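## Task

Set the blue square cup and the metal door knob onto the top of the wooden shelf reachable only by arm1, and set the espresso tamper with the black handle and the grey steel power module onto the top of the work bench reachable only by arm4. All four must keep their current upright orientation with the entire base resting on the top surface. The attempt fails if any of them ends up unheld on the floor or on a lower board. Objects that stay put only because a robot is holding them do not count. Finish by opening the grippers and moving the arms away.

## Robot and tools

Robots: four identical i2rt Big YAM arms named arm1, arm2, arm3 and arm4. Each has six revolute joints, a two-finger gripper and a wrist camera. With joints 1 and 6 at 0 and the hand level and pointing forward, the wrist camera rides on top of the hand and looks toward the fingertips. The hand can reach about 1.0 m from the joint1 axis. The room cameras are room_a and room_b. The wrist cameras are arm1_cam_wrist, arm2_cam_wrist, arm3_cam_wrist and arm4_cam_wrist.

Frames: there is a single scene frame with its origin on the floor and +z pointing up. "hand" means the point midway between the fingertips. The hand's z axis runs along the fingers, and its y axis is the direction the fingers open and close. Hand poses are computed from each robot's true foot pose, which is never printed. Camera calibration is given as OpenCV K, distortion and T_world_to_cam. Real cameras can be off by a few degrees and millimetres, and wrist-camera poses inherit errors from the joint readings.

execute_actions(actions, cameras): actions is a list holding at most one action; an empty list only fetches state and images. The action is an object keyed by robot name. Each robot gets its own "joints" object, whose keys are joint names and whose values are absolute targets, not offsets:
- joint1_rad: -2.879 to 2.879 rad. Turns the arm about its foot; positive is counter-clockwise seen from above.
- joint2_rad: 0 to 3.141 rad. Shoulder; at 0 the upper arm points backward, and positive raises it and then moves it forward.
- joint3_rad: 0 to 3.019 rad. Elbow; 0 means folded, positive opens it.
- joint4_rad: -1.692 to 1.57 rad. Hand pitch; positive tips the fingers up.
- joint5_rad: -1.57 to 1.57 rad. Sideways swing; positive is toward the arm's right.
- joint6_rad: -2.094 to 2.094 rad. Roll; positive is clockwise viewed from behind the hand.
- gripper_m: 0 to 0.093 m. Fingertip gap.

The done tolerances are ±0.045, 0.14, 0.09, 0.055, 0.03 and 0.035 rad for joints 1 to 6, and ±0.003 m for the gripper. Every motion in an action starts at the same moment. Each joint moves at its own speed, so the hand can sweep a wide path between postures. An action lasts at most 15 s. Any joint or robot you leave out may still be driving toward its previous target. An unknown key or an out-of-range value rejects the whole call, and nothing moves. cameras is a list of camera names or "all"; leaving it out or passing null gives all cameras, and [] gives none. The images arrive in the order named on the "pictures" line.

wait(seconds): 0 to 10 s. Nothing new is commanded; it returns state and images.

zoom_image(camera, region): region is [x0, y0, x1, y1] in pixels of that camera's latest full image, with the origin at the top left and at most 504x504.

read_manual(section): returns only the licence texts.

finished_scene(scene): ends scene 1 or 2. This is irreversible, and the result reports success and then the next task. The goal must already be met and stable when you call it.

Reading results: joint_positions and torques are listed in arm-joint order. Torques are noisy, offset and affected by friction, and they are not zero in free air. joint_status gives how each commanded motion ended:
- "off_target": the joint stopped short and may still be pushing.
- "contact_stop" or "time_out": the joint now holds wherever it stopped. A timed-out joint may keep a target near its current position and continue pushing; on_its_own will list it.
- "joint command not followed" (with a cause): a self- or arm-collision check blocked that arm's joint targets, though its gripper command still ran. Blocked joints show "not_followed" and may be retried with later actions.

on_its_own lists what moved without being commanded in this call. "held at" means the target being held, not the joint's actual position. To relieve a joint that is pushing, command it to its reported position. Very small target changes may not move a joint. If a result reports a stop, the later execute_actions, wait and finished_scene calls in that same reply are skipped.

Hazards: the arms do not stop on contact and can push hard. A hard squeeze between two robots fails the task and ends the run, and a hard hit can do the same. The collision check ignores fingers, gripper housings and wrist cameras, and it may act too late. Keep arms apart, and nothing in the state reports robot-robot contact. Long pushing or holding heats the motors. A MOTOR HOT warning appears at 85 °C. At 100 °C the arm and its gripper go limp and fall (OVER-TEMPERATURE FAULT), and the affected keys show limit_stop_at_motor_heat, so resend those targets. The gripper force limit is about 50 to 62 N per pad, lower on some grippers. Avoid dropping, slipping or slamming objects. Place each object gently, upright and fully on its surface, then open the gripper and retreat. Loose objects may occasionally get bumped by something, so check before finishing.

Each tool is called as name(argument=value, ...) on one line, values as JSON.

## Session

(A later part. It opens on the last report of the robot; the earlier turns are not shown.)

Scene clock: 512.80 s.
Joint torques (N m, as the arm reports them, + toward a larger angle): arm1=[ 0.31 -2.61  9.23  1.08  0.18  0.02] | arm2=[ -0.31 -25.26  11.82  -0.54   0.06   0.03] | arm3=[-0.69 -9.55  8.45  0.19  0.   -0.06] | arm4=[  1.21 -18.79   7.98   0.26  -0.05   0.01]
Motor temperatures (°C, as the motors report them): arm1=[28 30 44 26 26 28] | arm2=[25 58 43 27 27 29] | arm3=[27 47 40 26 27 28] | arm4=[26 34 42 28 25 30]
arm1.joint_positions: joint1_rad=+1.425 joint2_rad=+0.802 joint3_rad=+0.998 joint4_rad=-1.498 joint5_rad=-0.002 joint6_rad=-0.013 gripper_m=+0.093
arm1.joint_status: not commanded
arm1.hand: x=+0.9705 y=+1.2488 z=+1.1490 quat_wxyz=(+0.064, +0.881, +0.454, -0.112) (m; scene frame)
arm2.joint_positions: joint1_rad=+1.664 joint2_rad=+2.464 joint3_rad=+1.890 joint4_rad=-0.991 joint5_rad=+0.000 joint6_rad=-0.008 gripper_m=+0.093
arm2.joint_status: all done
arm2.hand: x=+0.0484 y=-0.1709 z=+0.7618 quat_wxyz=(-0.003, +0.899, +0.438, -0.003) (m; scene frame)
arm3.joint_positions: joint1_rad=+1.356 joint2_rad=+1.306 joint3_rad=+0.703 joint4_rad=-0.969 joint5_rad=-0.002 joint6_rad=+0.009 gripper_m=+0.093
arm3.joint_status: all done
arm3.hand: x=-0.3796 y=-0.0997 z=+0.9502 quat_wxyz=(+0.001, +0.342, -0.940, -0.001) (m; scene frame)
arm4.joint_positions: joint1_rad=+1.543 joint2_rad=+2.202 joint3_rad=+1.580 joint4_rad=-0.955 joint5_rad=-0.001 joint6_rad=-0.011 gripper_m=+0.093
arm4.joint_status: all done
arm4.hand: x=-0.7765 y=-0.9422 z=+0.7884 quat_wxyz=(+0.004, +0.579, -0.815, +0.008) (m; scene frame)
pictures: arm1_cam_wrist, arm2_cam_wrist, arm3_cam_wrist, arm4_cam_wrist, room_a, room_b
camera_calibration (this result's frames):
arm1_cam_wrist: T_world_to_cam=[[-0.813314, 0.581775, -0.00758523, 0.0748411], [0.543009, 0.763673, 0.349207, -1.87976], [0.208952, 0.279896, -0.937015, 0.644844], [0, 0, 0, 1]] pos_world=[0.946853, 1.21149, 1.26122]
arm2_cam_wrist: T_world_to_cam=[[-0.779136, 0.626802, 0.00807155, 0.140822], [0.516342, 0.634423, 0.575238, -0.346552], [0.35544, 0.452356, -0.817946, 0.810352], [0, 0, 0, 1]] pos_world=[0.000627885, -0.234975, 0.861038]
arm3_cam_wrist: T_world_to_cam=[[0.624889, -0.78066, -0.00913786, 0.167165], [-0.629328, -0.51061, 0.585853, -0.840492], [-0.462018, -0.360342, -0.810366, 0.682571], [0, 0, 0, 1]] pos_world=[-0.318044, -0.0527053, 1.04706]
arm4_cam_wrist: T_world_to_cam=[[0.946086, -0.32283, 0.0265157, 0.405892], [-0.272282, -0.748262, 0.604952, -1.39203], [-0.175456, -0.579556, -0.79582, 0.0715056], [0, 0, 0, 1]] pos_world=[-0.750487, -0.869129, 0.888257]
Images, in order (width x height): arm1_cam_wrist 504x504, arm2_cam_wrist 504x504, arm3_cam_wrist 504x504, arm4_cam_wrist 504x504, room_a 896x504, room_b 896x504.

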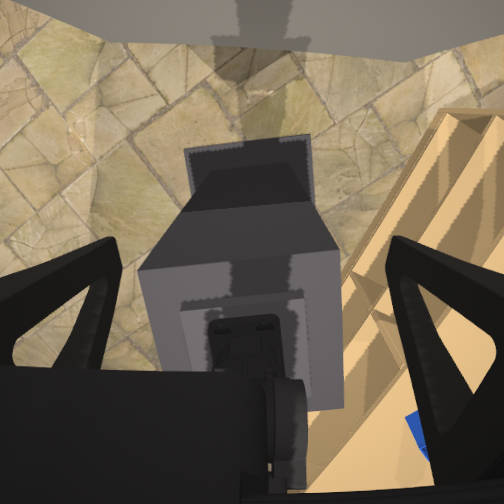

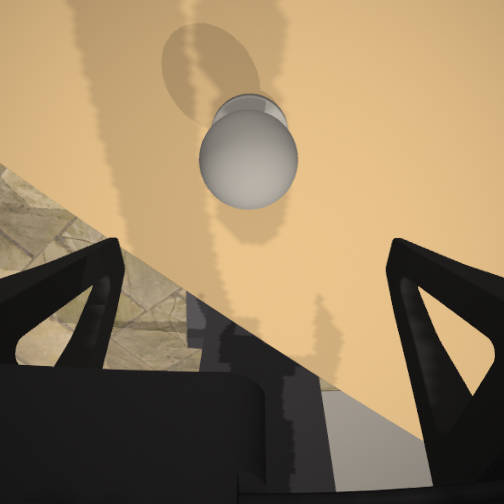

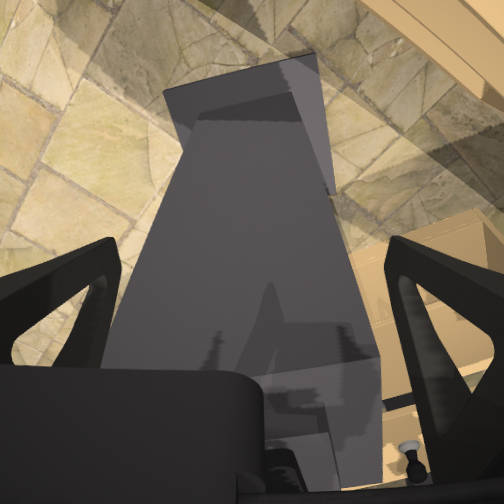

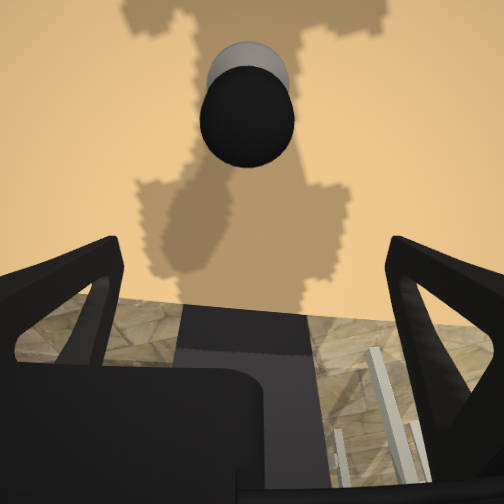

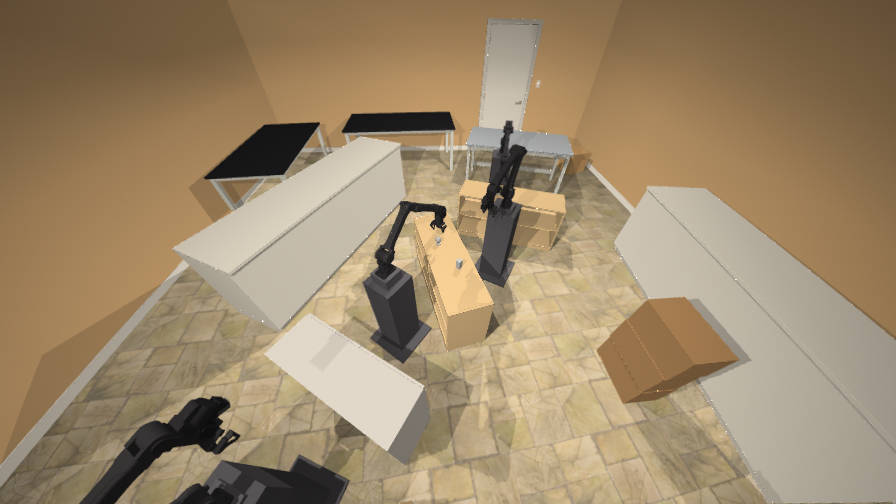

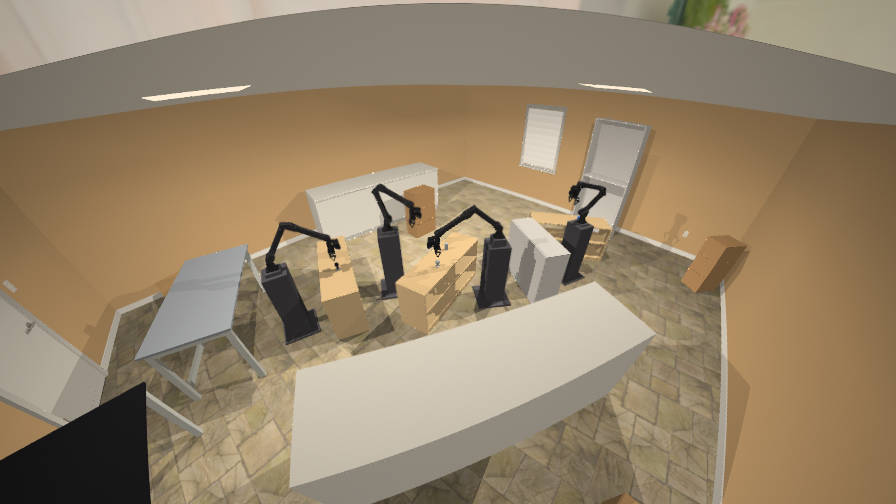

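execute_actions(actions=[{"arm2": {"joints": {"joint1_rad": 1.67, "joint2_rad": 2.645, "joint3_rad": 1.995, "joint4_rad": -0.875}}, "arm3": {"joints": {"joint1_rad": 1.367, "joint2_rad": 2.44, "joint3_rad": 1.935, "joint4_rad": -1.035}}, "arm4": {"joints": {"joint2_rad": 2.39, "joint3_rad": 1.675, "joint4_rad": -0.805}}}], cameras=["arm2_cam_wrist", "arm3_cam_wrist", "arm4_cam_wrist", "room_b"])

Scene clock: 585.03 s.
Joint torques (N m, as the arm reports them, + toward a larger angle): arm1=[ 0.48 -2.61  9.25  1.08  0.19  0.04] | arm2=[ -0.57 -26.56  10.95   0.47   0.06   0.03] | arm3=[ -0.3  -26.82  11.94  -0.03   0.01  -0.06] | arm4=[  0.98 -19.64   6.9    0.64  -0.06   0.01]
Motor temperatures (°C, as the motors report them): arm1=[28 29 44 26 26 28] | arm2=[25 62 45 27 27 29] | arm3=[27 43 41 26 27 28] | arm4=[26 40 42 28 25 30]
arm1.joint_positions: joint1_rad=+1.425 joint2_rad=+0.802 joint3_rad=+0.998 joint4_rad=-1.498 joint5_rad=-0.002 joint6_rad=-0.013 gripper_m=+0.093
arm1.joint_status: not commanded
arm1.hand: x=+0.9705 y=+1.2488 z=+1.1490 quat_wxyz=(+0.064, +0.881, +0.454, -0.112) (m; scene frame)
arm2.joint_positions: joint1_rad=+1.664 joint2_rad=+2.652 joint3_rad=+1.972 joint4_rad=-0.888 joint5_rad=+0.000 joint6_rad=-0.008 gripper_m=+0.093
arm2.joint_status: all done
arm2.hand: x=+0.0455 y=-0.1731 z=+0.6621 quat_wxyz=(-0.004, +0.899, +0.438, -0.002) (m; scene frame)
arm3.joint_positions: joint1_rad=+1.356 joint2_rad=+2.438 joint3_rad=+1.904 joint4_rad=-1.028 joint5_rad=-0.002 joint6_rad=+0.009 gripper_m=+0.093
arm3.joint_status: all done
arm3.hand: x=-0.0884 y=+0.1487 z=+0.7824 quat_wxyz=(-0.004, +0.342, -0.940, -0.003) (m; scene frame)
arm4.joint_positions: joint1_rad=+1.543 joint2_rad=+2.410 joint3_rad=+1.660 joint4_rad=-0.814 joint5_rad=-0.001 joint6_rad=-0.011 gripper_m=+0.093
arm4.joint_status: all done
arm4.hand: x=-0.7688 y=-0.9236 z=+0.6870 quat_wxyz=(-0.001, +0.579, -0.815, +0.004) (m; scene frame)
pictures: arm2_cam_wrist, arm3_cam_wrist, arm4_cam_wrist, room_b
camera_calibration (this result's frames):
arm2_cam_wrist: T_world_to_cam=[[-0.779136, 0.626803, 0.00808998, 0.14081], [0.514991, 0.632686, 0.578354, -0.288638], [0.357395, 0.454782, -0.815746, 0.729708], [0, 0, 0, 1]] pos_world=[-0.00243818, -0.237501, 0.761053]
arm3_cam_wrist: T_world_to_cam=[[0.624953, -0.780605, -0.00944499, 0.177854], [-0.633722, -0.51435, 0.577789, -0.425609], [-0.455883, -0.355106, -0.816132, 0.774883], [0, 0, 0, 1]] pos_world=[-0.0276125, 0.195087, 0.879999]
arm4_cam_wrist: T_world_to_cam=[[0.946009, -0.323035, 0.0267349, 0.406894], [-0.274758, -0.755397, 0.594881, -1.3162], [-0.171972, -0.570109, -0.803369, 0.0194876], [0, 0, 0, 1]] pos_world=[-0.743211, -0.851701, 0.787759]
Images, in order (width x height): arm2_cam_wrist 504x504, arm3_cam_wrist 504x504, arm4_cam_wrist 504x504, room_b 896x504.

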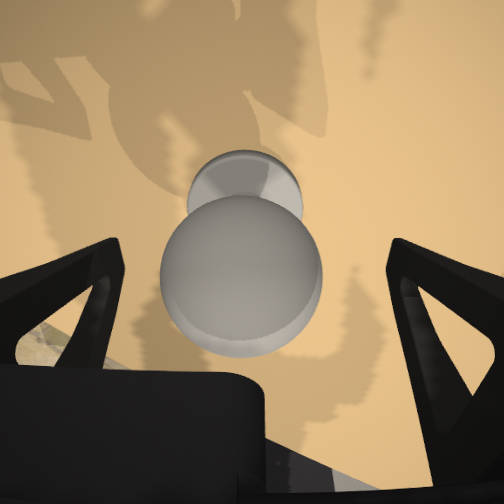

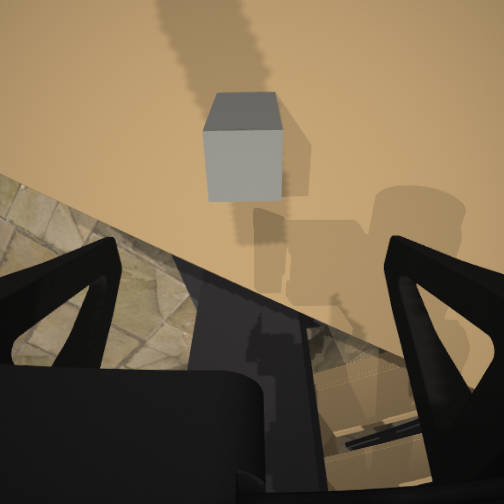

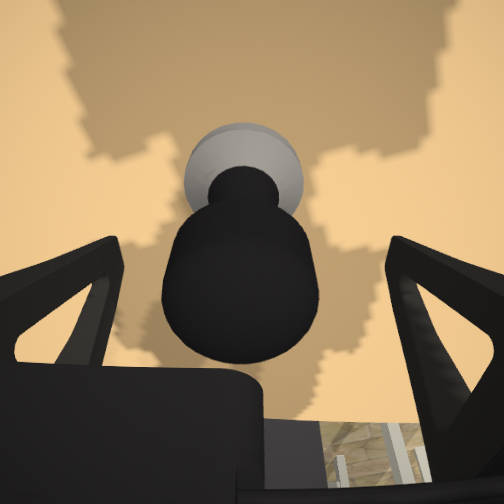

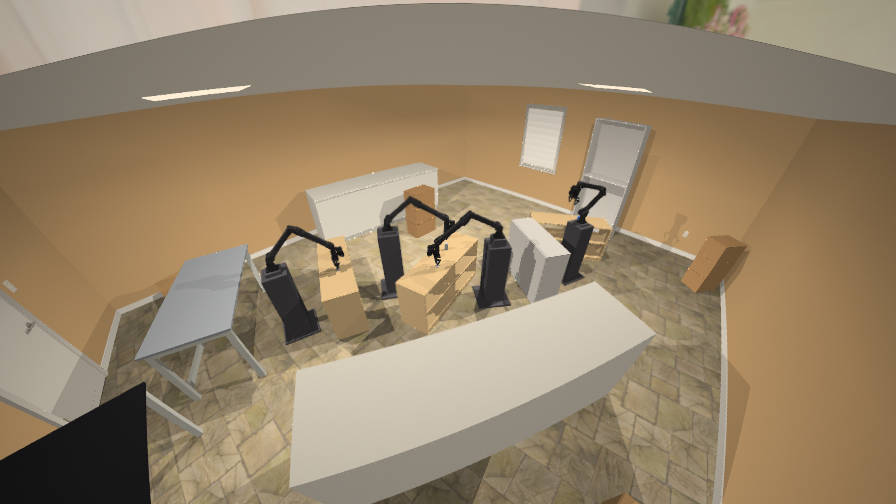

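execute_actions(actions=[{"arm2": {"joints": {"joint2_rad": 2.675, "gripper_m": 0.035}}, "arm3": {"joints": {"joint1_rad": 1.378, "joint2_rad": 2.655, "joint3_rad": 1.99, "joint4_rad": -0.86}}, "arm4": {"joints": {"gripper_m": 0.025}}}], cameras=["arm2_cam_wrist", "arm3_cam_wrist", "arm4_cam_wrist"])

Scene clock: 609.97 s.
Joint torques (N m, as the arm reports them, + toward a larger angle): arm1=[ 0.48 -2.69  9.26  1.06  0.18  0.02] | arm2=[ -0.67 -24.38  10.96   0.44   0.04   0.02] | arm3=[ -0.21 -27.55   9.99   0.93  -0.01  -0.06] | arm4=[  1.11 -19.77   6.92   0.58  -0.08   0.01]
Motor temperatures (°C, as the motors report them): arm1=[28 29 44 26 26 28] | arm2=[25 64 44 27 27 29] | arm3=[27 50 44 26 27 28] | arm4=[26 42 41 28 25 30]
arm1.joint_positions: joint1_rad=+1.425 joint2_rad=+0.802 joint3_rad=+0.998 joint4_rad=-1.498 joint5_rad=-0.002 joint6_rad=-0.013 gripper_m=+0.093
arm1.joint_status: not commanded
arm1.hand: x=+0.9705 y=+1.2488 z=+1.1490 quat_wxyz=(+0.064, +0.881, +0.454, -0.112) (m; scene frame)
arm2.joint_positions: joint1_rad=+1.664 joint2_rad=+2.652 joint3_rad=+1.972 joint4_rad=-0.888 joint5_rad=+0.000 joint6_rad=-0.007 gripper_m=+0.052
arm2.joint_status: gripper_m off_target (ended at +0.052, target +0.035); the others done
arm2.hand: x=+0.0455 y=-0.1731 z=+0.6621 quat_wxyz=(-0.004, +0.899, +0.437, -0.002) (m; scene frame)
arm3.joint_positions: joint1_rad=+1.369 joint2_rad=+2.651 joint3_rad=+1.972 joint4_rad=-0.875 joint5_rad=-0.002 joint6_rad=+0.009 gripper_m=+0.093
arm3.joint_status: all done
arm3.hand: x=-0.0914 y=+0.1577 z=+0.6619 quat_wxyz=(-0.007, +0.348, -0.938, -0.004) (m; scene frame)
arm4.joint_positions: joint1_rad=+1.544 joint2_rad=+2.410 joint3_rad=+1.660 joint4_rad=-0.814 joint5_rad=+0.000 joint6_rad=-0.011 gripper_m=+0.044
arm4.joint_status: gripper_m off_target (ended at +0.044, target +0.025)
arm4.hand: x=-0.7691 y=-0.9234 z=+0.6869 quat_wxyz=(-0.002, +0.579, -0.815, +0.005) (m; scene frame)
pictures: arm2_cam_wrist, arm3_cam_wrist, arm4_cam_wrist
camera_calibration (this result's frames):
arm2_cam_wrist: T_world_to_cam=[[-0.778658, 0.627397, 0.00809024, 0.140891], [0.515476, 0.632295, 0.578349, -0.288725], [0.357739, 0.454506, -0.815749, 0.729647], [0, 0, 0, 1]] pos_world=[-0.00248688, -0.237464, 0.761053]
arm3_cam_wrist: T_world_to_cam=[[0.634781, -0.772631, -0.00968569, 0.185381], [-0.630502, -0.525175, 0.57154, -0.347106], [-0.446676, -0.356696, -0.820517, 0.682391], [0, 0, 0, 1]] pos_world=[-0.0317198, 0.204346, 0.760094]
arm4_cam_wrist: T_world_to_cam=[[0.946111, -0.322672, 0.0274977, 0.407132], [-0.274965, -0.755562, 0.594576, -1.31622], [-0.171076, -0.570096, -0.803569, 0.0203902], [0, 0, 0, 1]] pos_world=[-0.74362, -0.851494, 0.787784]
Images, in order (width x height): arm2_cam_wrist 504x504, arm3_cam_wrist 504x504, arm4_cam_wrist 504x504.

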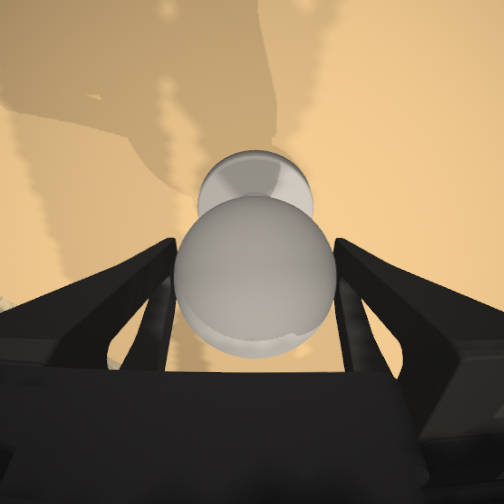

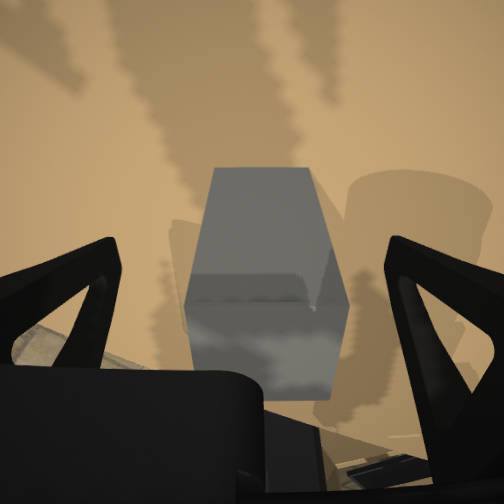

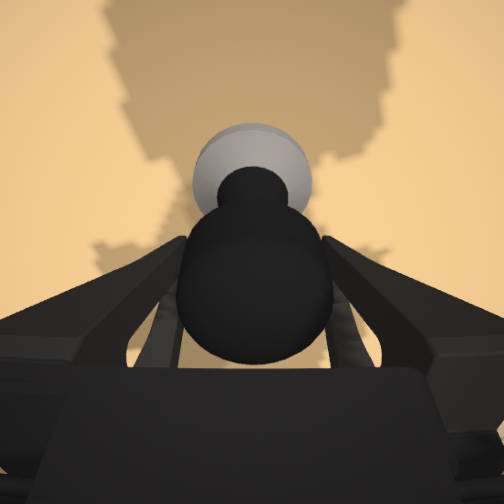

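execute_actions(actions=[{"arm2": {"joints": {"joint2_rad": 1.2, "joint3_rad": 0.68, "joint4_rad": -1.045}}, "arm3": {"joints": {"gripper_m": 0.02}}, "arm4": {"joints": {"joint2_rad": 1.95, "joint3_rad": 1.76, "joint4_rad": -1.365}}}], cameras=["arm2_cam_wrist", "arm3_cam_wrist", "arm4_cam_wrist", "room_a"])

Scene clock: 638.50 s.
Joint torques (N m, as the arm reports them, + toward a larger angle): arm1=[ 0.37 -2.56  9.24  1.1   0.18  0.03] | arm2=[-0.42 -8.03 10.29 -0.25  0.05  0.02] | arm3=[ -0.37 -27.74   9.99   0.85  -0.05  -0.07] | arm4=[  1.09 -18.04   9.11  -0.1   -0.09  -0.01]
Motor temperatures (°C, as the motors report them): arm1=[28 29 45 26 26 28] | arm2=[25 63 44 27 27 29] | arm3=[27 54 43 26 27 28] | arm4=[26 43 42 28 25 30]
arm1.joint_positions: joint1_rad=+1.425 joint2_rad=+0.802 joint3_rad=+0.998 joint4_rad=-1.498 joint5_rad=-0.002 joint6_rad=-0.013 gripper_m=+0.093
arm1.joint_status: not commanded
arm1.hand: x=+0.9705 y=+1.2488 z=+1.1490 quat_wxyz=(+0.064, +0.881, +0.454, -0.112) (m; scene frame)
arm2.joint_positions: joint1_rad=+1.664 joint2_rad=+1.204 joint3_rad=+0.674 joint4_rad=-1.038 joint5_rad=+0.000 joint6_rad=-0.007 gripper_m=+0.052
arm2.joint_status: all done
arm2.hand: x=+0.2999 y=+0.1421 z=+0.9704 quat_wxyz=(-0.004, +0.899, +0.437, -0.002) (m; scene frame)
arm3.joint_positions: joint1_rad=+1.369 joint2_rad=+2.651 joint3_rad=+1.972 joint4_rad=-0.874 joint5_rad=-0.001 joint6_rad=+0.008 gripper_m=+0.039
arm3.joint_status: gripper_m off_target (ended at +0.039, target +0.020)
arm3.hand: x=-0.0912 y=+0.1579 z=+0.6619 quat_wxyz=(-0.008, +0.348, -0.937, -0.004) (m; scene frame)
arm4.joint_positions: joint1_rad=+1.544 joint2_rad=+1.975 joint3_rad=+1.743 joint4_rad=-1.355 joint5_rad=+0.000 joint6_rad=-0.011 gripper_m=+0.044
arm4.joint_status: all done
arm4.hand: x=-0.7806 y=-0.9475 z=+0.9786 quat_wxyz=(+0.008, +0.579, -0.815, +0.011) (m; scene frame)
pictures: arm2_cam_wrist, arm3_cam_wrist, arm4_cam_wrist, room_a
camera_calibration (this result's frames):
arm2_cam_wrist: T_world_to_cam=[[-0.778658, 0.627397, 0.0080881, 0.138675], [0.515611, 0.632469, 0.578038, -0.797271], [0.357544, 0.454264, -0.81597, 0.747155], [0, 0, 0, 1]] pos_world=[0.251922, 0.0778403, 1.06939]
arm3_cam_wrist: T_world_to_cam=[[0.63537, -0.77216, -0.00857091, 0.184697], [-0.631037, -0.52558, 0.570577, -0.346227], [-0.445081, -0.357119, -0.821199, 0.683218], [0, 0, 0, 1]] pos_world=[-0.0317454, 0.204636, 0.76019]
arm4_cam_wrist: T_world_to_cam=[[0.946262, -0.322264, 0.0270858, 0.403159], [-0.270213, -0.74184, 0.613725, -1.51301], [-0.177688, -0.588063, -0.789055, 0.202635], [0, 0, 0, 1]] pos_world=[-0.754322, -0.873325, 1.07754]
Images, in order (width x height): arm2_cam_wrist 504x504, arm3_cam_wrist 504x504, arm4_cam_wrist 504x504, room_a 896x504.

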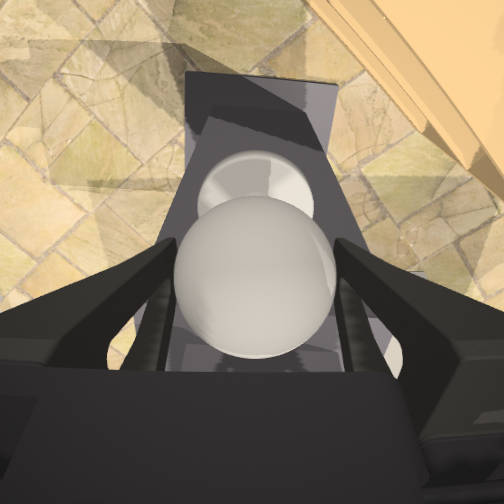

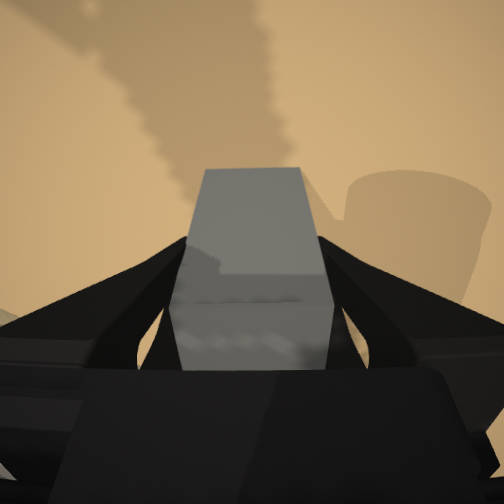

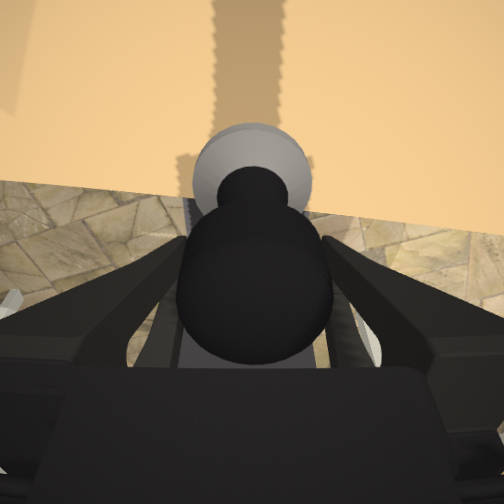

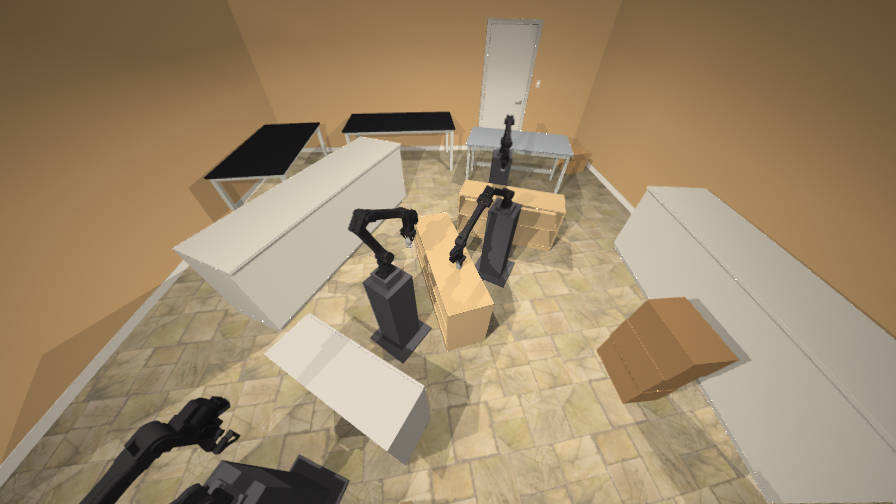

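execute_actions(actions=[{"arm2": {"joints": {"joint1_rad": -1.244}}, "arm3": {"joints": {"joint2_rad": 2.38, "joint3_rad": 1.893, "joint4_rad": -1.07}}, "arm4": {"joints": {"joint1_rad": -1.2, "joint2_rad": 2.045, "joint4_rad": -1.23}}}], cameras=["arm2_cam_wrist", "arm3_cam_wrist", "arm4_cam_wrist", "room_b"])

Scene clock: 673.30 s.
Joint torques (N m, as the arm reports them, + toward a larger angle): arm1=[ 0.38 -2.54  9.27  1.07  0.18  0.02] | arm2=[-1.36 -8.07 10.38 -0.23 -0.03  0.02] | arm3=[ -0.42 -26.74  10.3   -0.3   -0.05  -0.06] | arm4=[  1.   -19.66   9.02  -0.02  -0.09  -0.01]
Motor temperatures (°C, as the motors report them): arm1=[28 28 45 26 26 28] | arm2=[25 54 44 27 27 29] | arm3=[27 55 43 26 27 28] | arm4=[26 44 45 28 25 30]
arm1.joint_positions: joint1_rad=+1.425 joint2_rad=+0.802 joint3_rad=+0.998 joint4_rad=-1.498 joint5_rad=-0.002 joint6_rad=-0.013 gripper_m=+0.093
arm1.joint_status: not commanded
arm1.hand: x=+0.9705 y=+1.2488 z=+1.1490 quat_wxyz=(+0.064, +0.881, +0.454, -0.112) (m; scene frame)
arm2.joint_positions: joint1_rad=-1.237 joint2_rad=+1.204 joint3_rad=+0.674 joint4_rad=-1.038 joint5_rad=+0.002 joint6_rad=-0.007 gripper_m=+0.052
arm2.joint_status: all done
arm2.hand: x=+0.5922 y=+0.6139 z=+0.9724 quat_wxyz=(-0.002, +0.542, -0.841, -0.004) (m; scene frame)
arm3.joint_positions: joint1_rad=+1.369 joint2_rad=+2.381 joint3_rad=+1.881 joint4_rad=-1.057 joint5_rad=-0.001 joint6_rad=+0.008 gripper_m=+0.039
arm3.joint_status: all done
arm3.hand: x=-0.0969 y=+0.1528 z=+0.8120 quat_wxyz=(-0.006, +0.348, -0.938, -0.003) (m; scene frame)
arm4.joint_positions: joint1_rad=-1.202 joint2_rad=+2.080 joint3_rad=+1.743 joint4_rad=-1.220 joint5_rad=+0.001 joint6_rad=-0.009 gripper_m=+0.044
arm4.joint_status: all done
arm4.hand: x=-0.9532 y=-2.1420 z=+0.9303 quat_wxyz=(-0.011, -0.686, -0.728, +0.008) (m; scene frame)
pictures: arm2_cam_wrist, arm3_cam_wrist, arm4_cam_wrist, room_b
camera_calibration (this result's frames):
arm2_cam_wrist: T_world_to_cam=[[0.905363, -0.424606, -0.0052994, -0.26815], [-0.345455, -0.743736, 0.572292, 0.112868], [-0.24694, -0.516301, -0.820033, 1.38772], [0, 0, 0, 1]] pos_world=[0.624447, 0.686566, 1.07196]
arm3_cam_wrist: T_world_to_cam=[[0.63535, -0.772178, -0.0084662, 0.18556], [-0.629558, -0.524288, 0.573392, -0.440535], [-0.4472, -0.358975, -0.819237, 0.800592], [0, 0, 0, 1]] pos_world=[-0.0372136, 0.19971, 0.910045]
arm4_cam_wrist: T_world_to_cam=[[-0.997784, -0.0648978, 0.0146862, -1.1074], [-0.0449115, 0.819717, 0.571005, 1.18318], [-0.0490955, 0.56908, -0.820815, 2.06215], [0, 0, 0, 1]] pos_world=[-0.950566, -2.21527, 1.0333]
Images, in order (width x height): arm2_cam_wrist 504x504, arm3_cam_wrist 504x504, arm4_cam_wrist 504x504, room_b 896x504.

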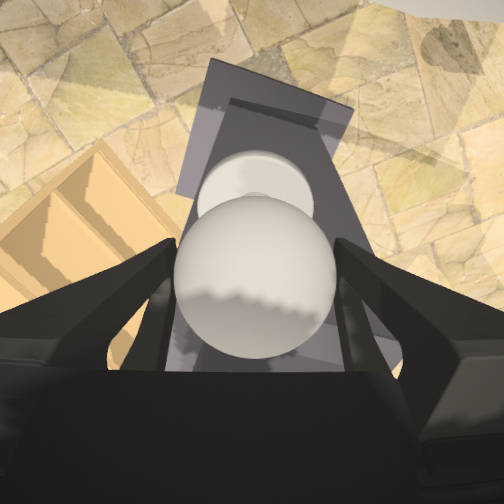

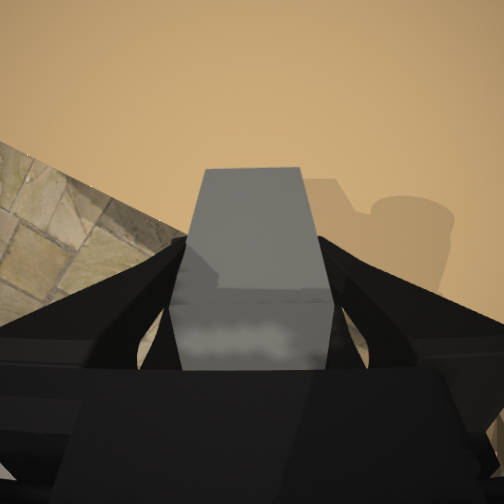

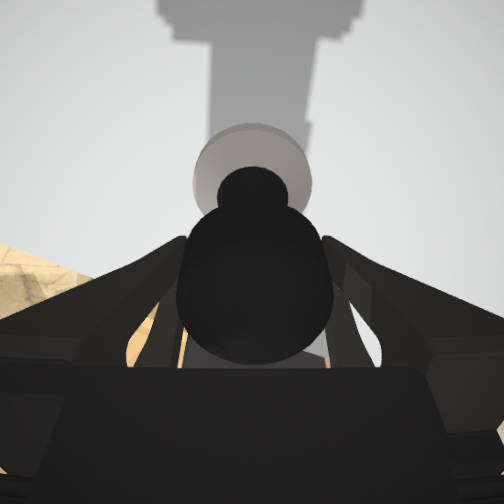

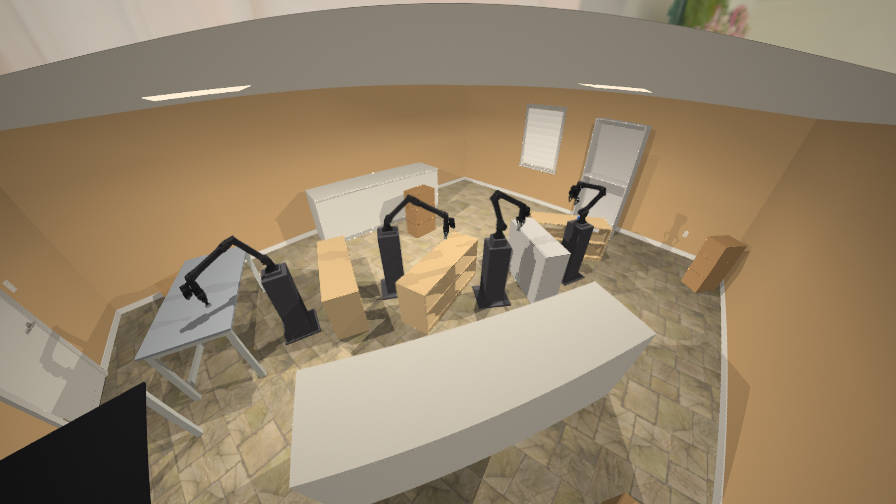

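zoom_image(camera="room_b", region=[120, 225, 300, 405])

Region (120, 225, 300, 405) of room_b's 896x504 image, scaled by 2.800, with more detail than that image has.

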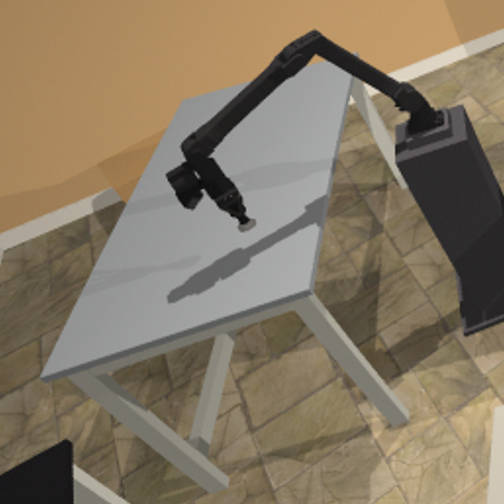

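execute_actions(actions=[{"arm2": {"joints": {"joint2_rad": 2.10, "joint3_rad": 1.61, "joint4_rad": -1.045}}, "arm3": {"joints": {"joint1_rad": -1.177, "joint2_rad": 2.52, "joint4_rad": -0.9, "joint6_rad": 0.1}}, "arm4": {"joints": {"joint2_rad": 2.148, "joint4_rad": -1.145}}}], cameras=["arm2_cam_wrist", "arm3_cam_wrist", "arm4_cam_wrist", "room_b"])

Scene clock: 726.27 s.
Joint torques (N m, as the arm reports them, + toward a larger angle): arm1=[ 0.43 -2.54  9.22  1.07  0.19  0.03] | arm2=[ -1.26 -22.54  14.54  -0.17  -0.03   0.02] | arm3=[ -0.46 -27.51   8.96   0.14  -0.16   0.11] | arm4=[  0.99 -19.93   8.71   0.59  -0.14  -0.02]
Motor temperatures (°C, as the motors report them): arm1=[28 28 45 26 26 28] | arm2=[25 53 45 27 27 29] | arm3=[27 56 44 26 27 28] | arm4=[26 47 46 28 25 30]
arm1.joint_positions: joint1_rad=+1.425 joint2_rad=+0.802 joint3_rad=+0.998 joint4_rad=-1.498 joint5_rad=-0.002 joint6_rad=-0.013 gripper_m=+0.093
arm1.joint_status: not commanded
arm1.hand: x=+0.9705 y=+1.2488 z=+1.1490 quat_wxyz=(+0.064, +0.881, +0.454, -0.112) (m; scene frame)
arm2.joint_positions: joint1_rad=-1.237 joint2_rad=+2.112 joint3_rad=+1.556 joint4_rad=-1.042 joint5_rad=+0.002 joint6_rad=-0.007 gripper_m=+0.052
arm2.joint_status: all done
arm2.hand: x=+0.7231 y=+0.8992 z=+0.8769 quat_wxyz=(+0.011, +0.542, -0.840, +0.004) (m; scene frame)
arm3.joint_positions: joint1_rad=-1.180 joint2_rad=+2.517 joint3_rad=+1.890 joint4_rad=-0.896 joint5_rad=+0.002 joint6_rad=+0.088 gripper_m=+0.039
arm3.joint_status: all done
arm3.hand: x=-0.7879 y=-0.9622 z=+0.7257 quat_wxyz=(-0.014, -0.819, -0.574, +0.019) (m; scene frame)
arm4.joint_positions: joint1_rad=-1.202 joint2_rad=+2.179 joint3_rad=+1.743 joint4_rad=-1.154 joint5_rad=+0.001 joint6_rad=-0.009 gripper_m=+0.044
arm4.joint_status: all done
arm4.hand: x=-0.9526 y=-2.1485 z=+0.8697 quat_wxyz=(+0.001, -0.686, -0.728, -0.004) (m; scene frame)
pictures: arm2_cam_wrist, arm3_cam_wrist, arm4_cam_wrist, room_b
camera_calibration (this result's frames):
arm2_cam_wrist: T_world_to_cam=[[0.905391, -0.424548, -0.0051221, -0.266299], [-0.338004, -0.728024, 0.596435, 0.384212], [-0.256944, -0.538276, -0.802645, 1.50076], [0, 0, 0, 1]] pos_world=[0.75658, 0.974478, 0.974052]
arm3_cam_wrist: T_world_to_cam=[[-0.932292, 0.361602, -0.00874719, -0.381174], [0.298603, 0.783064, 0.54557, 0.598815], [0.204129, 0.506019, -0.838019, 1.37969], [0, 0, 0, 1]] pos_world=[-0.815807, -1.02923, 0.826176]
arm4_cam_wrist: T_world_to_cam=[[-0.997749, -0.065535, 0.0141958, -1.10723], [-0.044061, 0.800336, 0.597931, 1.15893], [-0.0505468, 0.595959, -0.801422, 2.05569], [0, 0, 0, 1]] pos_world=[-0.949762, -2.22521, 0.970235]
Images, in order (width x height): arm2_cam_wrist 504x504, arm3_cam_wrist 504x504, arm4_cam_wrist 504x504, room_b 896x504.

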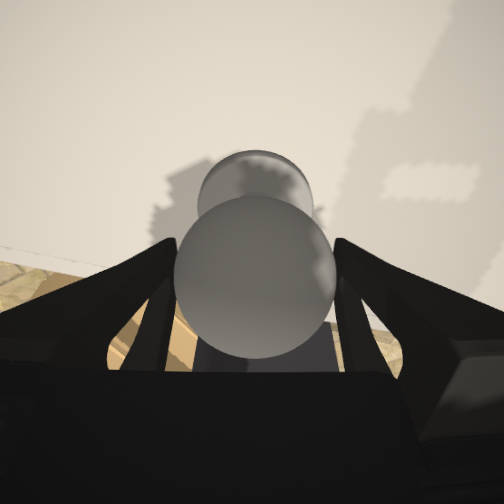

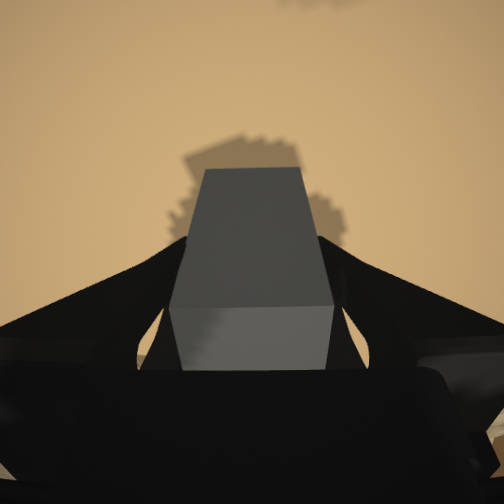

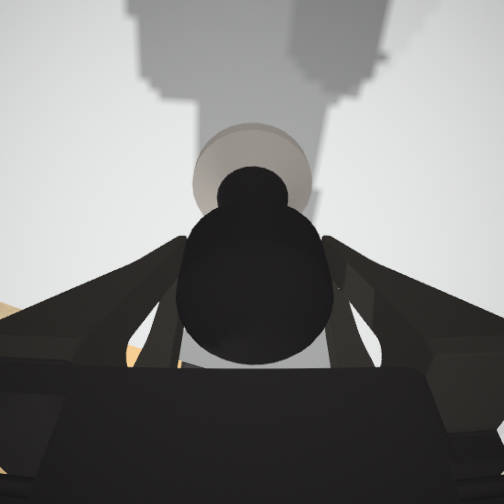

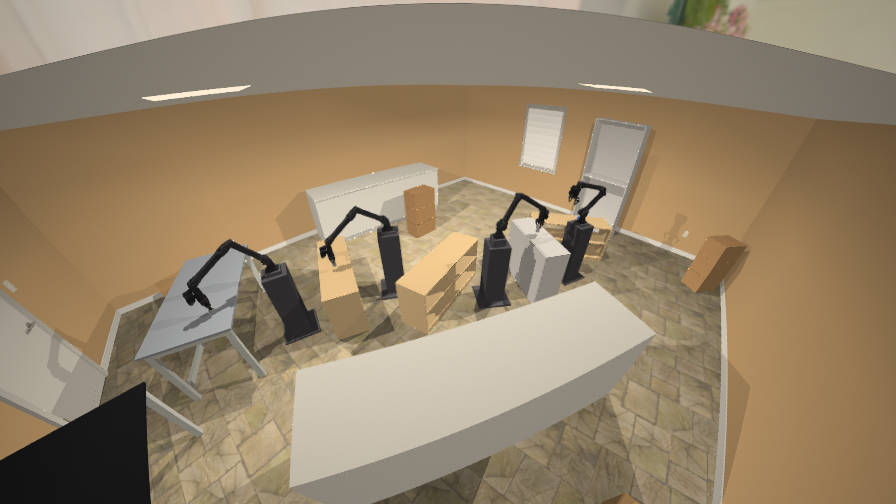

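zoom_image(camera="arm4_cam_wrist", region=[0, 280, 220, 380])

Region (0, 280, 220, 380) of arm4_cam_wrist's 504x504 image, scaled by 2.291, with more detail than that image has; it fills the top 229 rows of this view, and the rest is white.

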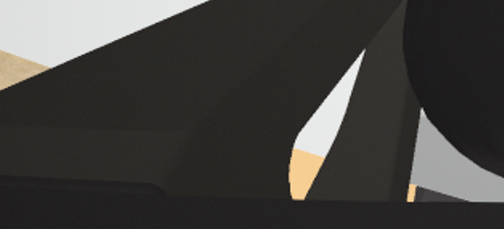

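execute_actions(actions=[{"arm2": {"joints": {"joint2_rad": 2.225, "joint3_rad": 1.575, "joint4_rad": -0.905}}, "arm3": {"joints": {"joint2_rad": 2.635, "joint4_rad": -0.81}}, "arm4": {"joints": {"joint2_rad": 2.225, "joint4_rad": -1.085}}}], cameras=["arm2_cam_wrist", "arm3_cam_wrist", "arm4_cam_wrist", "room_b"])

Scene clock: 755.33 s.
Joint torques (N m, as the arm reports them, + toward a larger angle): arm1=[ 0.46 -2.65  9.25  1.07  0.18  0.02] | arm2=[ -1.31 -21.83  10.77   0.49   0.02   0.02] | arm3=[ -0.93 -26.13   8.38   0.76  -0.16   0.11] | arm4=[  1.22 -18.21   8.53   0.57  -0.12  -0.02]
Motor temperatures (°C, as the motors report them): arm1=[28 28 46 26 26 28] | arm2=[25 58 50 27 27 29] | arm3=[27 57 43 26 27 28] | arm4=[26 48 46 28 25 30]
arm1.joint_positions: joint1_rad=+1.425 joint2_rad=+0.802 joint3_rad=+0.998 joint4_rad=-1.498 joint5_rad=-0.002 joint6_rad=-0.013 gripper_m=+0.093
arm1.joint_status: not commanded
arm1.hand: x=+0.9705 y=+1.2488 z=+1.1490 quat_wxyz=(+0.064, +0.881, +0.454, -0.112) (m; scene frame)
arm2.joint_positions: joint1_rad=-1.237 joint2_rad=+2.221 joint3_rad=+1.556 joint4_rad=-0.917 joint5_rad=+0.001 joint6_rad=-0.007 gripper_m=+0.052
arm2.joint_status: all done
arm2.hand: x=+0.7268 y=+0.9088 z=+0.8139 quat_wxyz=(+0.005, +0.542, -0.841, -0.001) (m; scene frame)
arm3.joint_positions: joint1_rad=-1.180 joint2_rad=+2.620 joint3_rad=+1.889 joint4_rad=-0.822 joint5_rad=+0.002 joint6_rad=+0.088 gripper_m=+0.039
arm3.joint_status: all done
arm3.hand: x=-0.7837 y=-0.9462 z=+0.6587 quat_wxyz=(-0.005, -0.819, -0.574, +0.008) (m; scene frame)
arm4.joint_positions: joint1_rad=-1.201 joint2_rad=+2.227 joint3_rad=+1.743 joint4_rad=-1.093 joint5_rad=+0.001 joint6_rad=-0.008 gripper_m=+0.044
arm4.joint_status: all done
arm4.hand: x=-0.9517 y=-2.1568 z=+0.8399 quat_wxyz=(-0.004, -0.686, -0.728, +0.001) (m; scene frame)
pictures: arm2_cam_wrist, arm3_cam_wrist, arm4_cam_wrist, room_b
camera_calibration (this result's frames):
arm2_cam_wrist: T_world_to_cam=[[0.905366, -0.424584, -0.00636169, -0.264839], [-0.341452, -0.736843, 0.583501, 0.451137], [-0.252432, -0.52611, -0.812088, 1.44967], [0, 0, 0, 1]] pos_world=[0.759761, 0.982656, 0.912336]
arm3_cam_wrist: T_world_to_cam=[[-0.932231, 0.361821, -0.00559155, -0.385453], [0.294527, 0.767644, 0.56919, 0.588278], [0.210237, 0.528969, -0.822187, 1.33069], [0, 0, 0, 1]] pos_world=[-0.812355, -1.01602, 0.757077]
arm4_cam_wrist: T_world_to_cam=[[-0.997768, -0.0652833, 0.0140166, -1.1058], [-0.0446333, 0.808229, 0.587174, 1.20887], [-0.0496613, 0.585238, -0.809339, 2.02114], [0, 0, 0, 1]] pos_world=[-0.949004, -2.23209, 0.94147]
Images, in order (width x height): arm2_cam_wrist 504x504, arm3_cam_wrist 504x504, arm4_cam_wrist 504x504, room_b 896x504.

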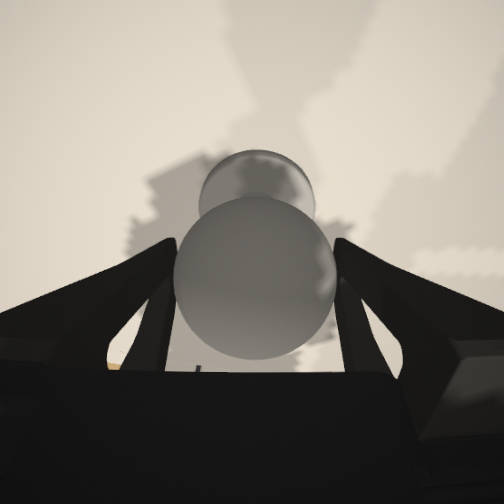

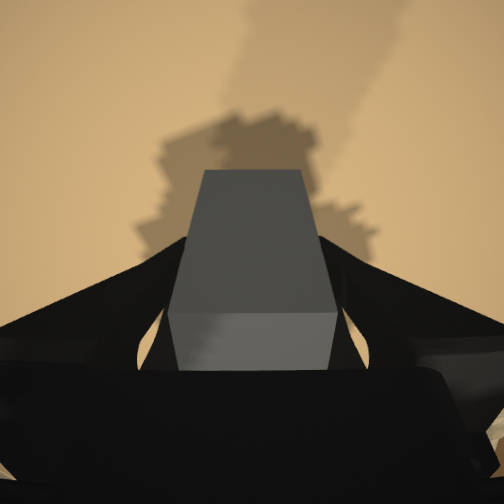

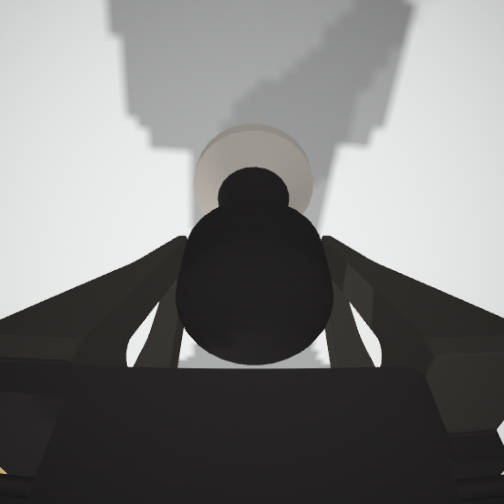

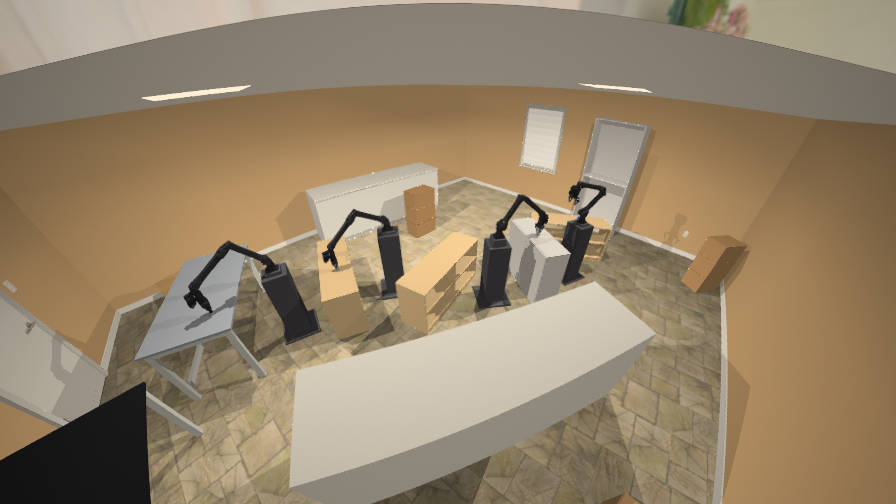

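execute_actions(actions=[{"arm2": {"joints": {"gripper_m": 0.093}}, "arm3": {"joints": {"gripper_m": 0.093}}, "arm4": {"joints": {"gripper_m": 0.093}}}], cameras=["arm2_cam_wrist", "arm3_cam_wrist", "arm4_cam_wrist"])

Scene clock: 765.23 s.
Joint torques (N m, as the arm reports them, + toward a larger angle): arm1=[ 0.59 -2.67  9.24  1.07  0.18  0.02] | arm2=[ -1.28 -21.98  10.75   0.41   0.01   0.02] | arm3=[ -1.   -26.1    8.23   0.7   -0.15   0.11] | arm4=[  1.03 -18.24   8.51   0.58  -0.1   -0.02]
Motor temperatures (°C, as the motors report them): arm1=[28 28 46 26 26 28] | arm2=[25 59 48 27 27 29] | arm3=[27 57 42 26 27 28] | arm4=[26 48 46 28 25 30]
arm1.joint_positions: joint1_rad=+1.425 joint2_rad=+0.802 joint3_rad=+0.998 joint4_rad=-1.498 joint5_rad=-0.002 joint6_rad=-0.013 gripper_m=+0.093
arm1.joint_status: not commanded
arm1.hand: x=+0.9705 y=+1.2488 z=+1.1490 quat_wxyz=(+0.064, +0.881, +0.454, -0.112) (m; scene frame)
arm2.joint_positions: joint1_rad=-1.237 joint2_rad=+2.221 joint3_rad=+1.556 joint4_rad=-0.917 joint5_rad=+0.001 joint6_rad=-0.007 gripper_m=+0.093
arm2.joint_status: all done
arm2.hand: x=+0.7268 y=+0.9088 z=+0.8139 quat_wxyz=(+0.005, +0.542, -0.841, -0.001) (m; scene frame)
arm3.joint_positions: joint1_rad=-1.180 joint2_rad=+2.620 joint3_rad=+1.889 joint4_rad=-0.822 joint5_rad=+0.002 joint6_rad=+0.088 gripper_m=+0.093
arm3.joint_status: all done
arm3.hand: x=-0.7837 y=-0.9461 z=+0.6584 quat_wxyz=(-0.005, -0.819, -0.574, +0.008) (m; scene frame)
arm4.joint_positions: joint1_rad=-1.201 joint2_rad=+2.227 joint3_rad=+1.743 joint4_rad=-1.093 joint5_rad=+0.001 joint6_rad=-0.008 gripper_m=+0.093
arm4.joint_status: all done
arm4.hand: x=-0.9517 y=-2.1568 z=+0.8399 quat_wxyz=(-0.004, -0.686, -0.728, +0.001) (m; scene frame)
pictures: arm2_cam_wrist, arm3_cam_wrist, arm4_cam_wrist
camera_calibration (this result's frames):
arm2_cam_wrist: T_world_to_cam=[[0.905366, -0.424584, -0.00636169, -0.264839], [-0.341452, -0.736843, 0.583501, 0.451137], [-0.252432, -0.52611, -0.812088, 1.44967], [0, 0, 0, 1]] pos_world=[0.759761, 0.982656, 0.912336]
arm3_cam_wrist: T_world_to_cam=[[-0.93223, 0.361823, -0.00554943, -0.385496], [0.294471, 0.767434, 0.569502, 0.587856], [0.210318, 0.529273, -0.821971, 1.33061], [0, 0, 0, 1]] pos_world=[-0.812329, -1.01591, 0.7568]
arm4_cam_wrist: T_world_to_cam=[[-0.997768, -0.0652833, 0.0140166, -1.1058], [-0.0446333, 0.808229, 0.587174, 1.20887], [-0.0496613, 0.585238, -0.809339, 2.02114], [0, 0, 0, 1]] pos_world=[-0.949004, -2.23209, 0.94147]
Images, in order (width x height): arm2_cam_wrist 504x504, arm3_cam_wrist 504x504, arm4_cam_wrist 504x504.

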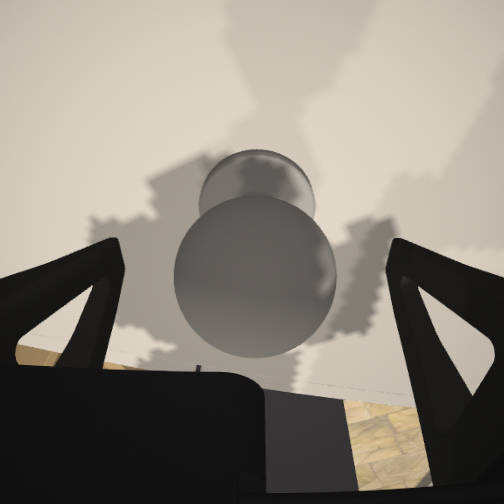

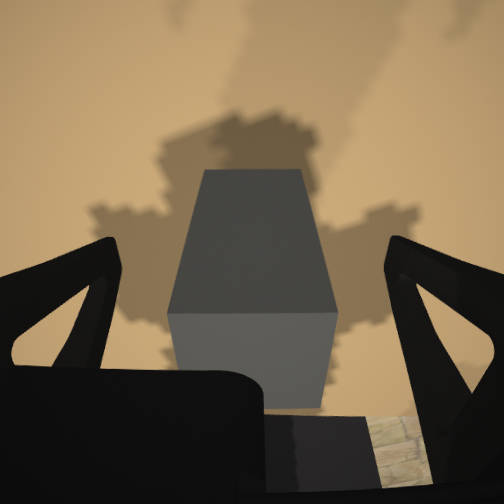

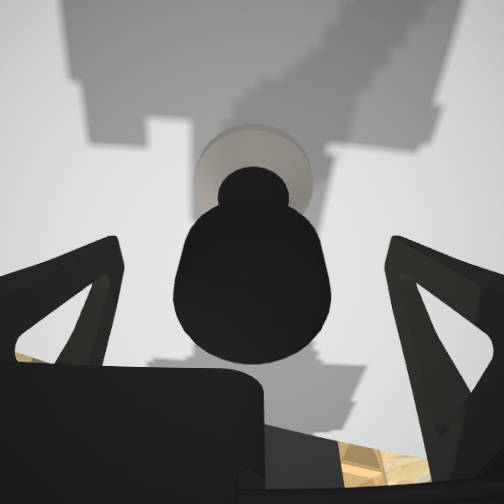

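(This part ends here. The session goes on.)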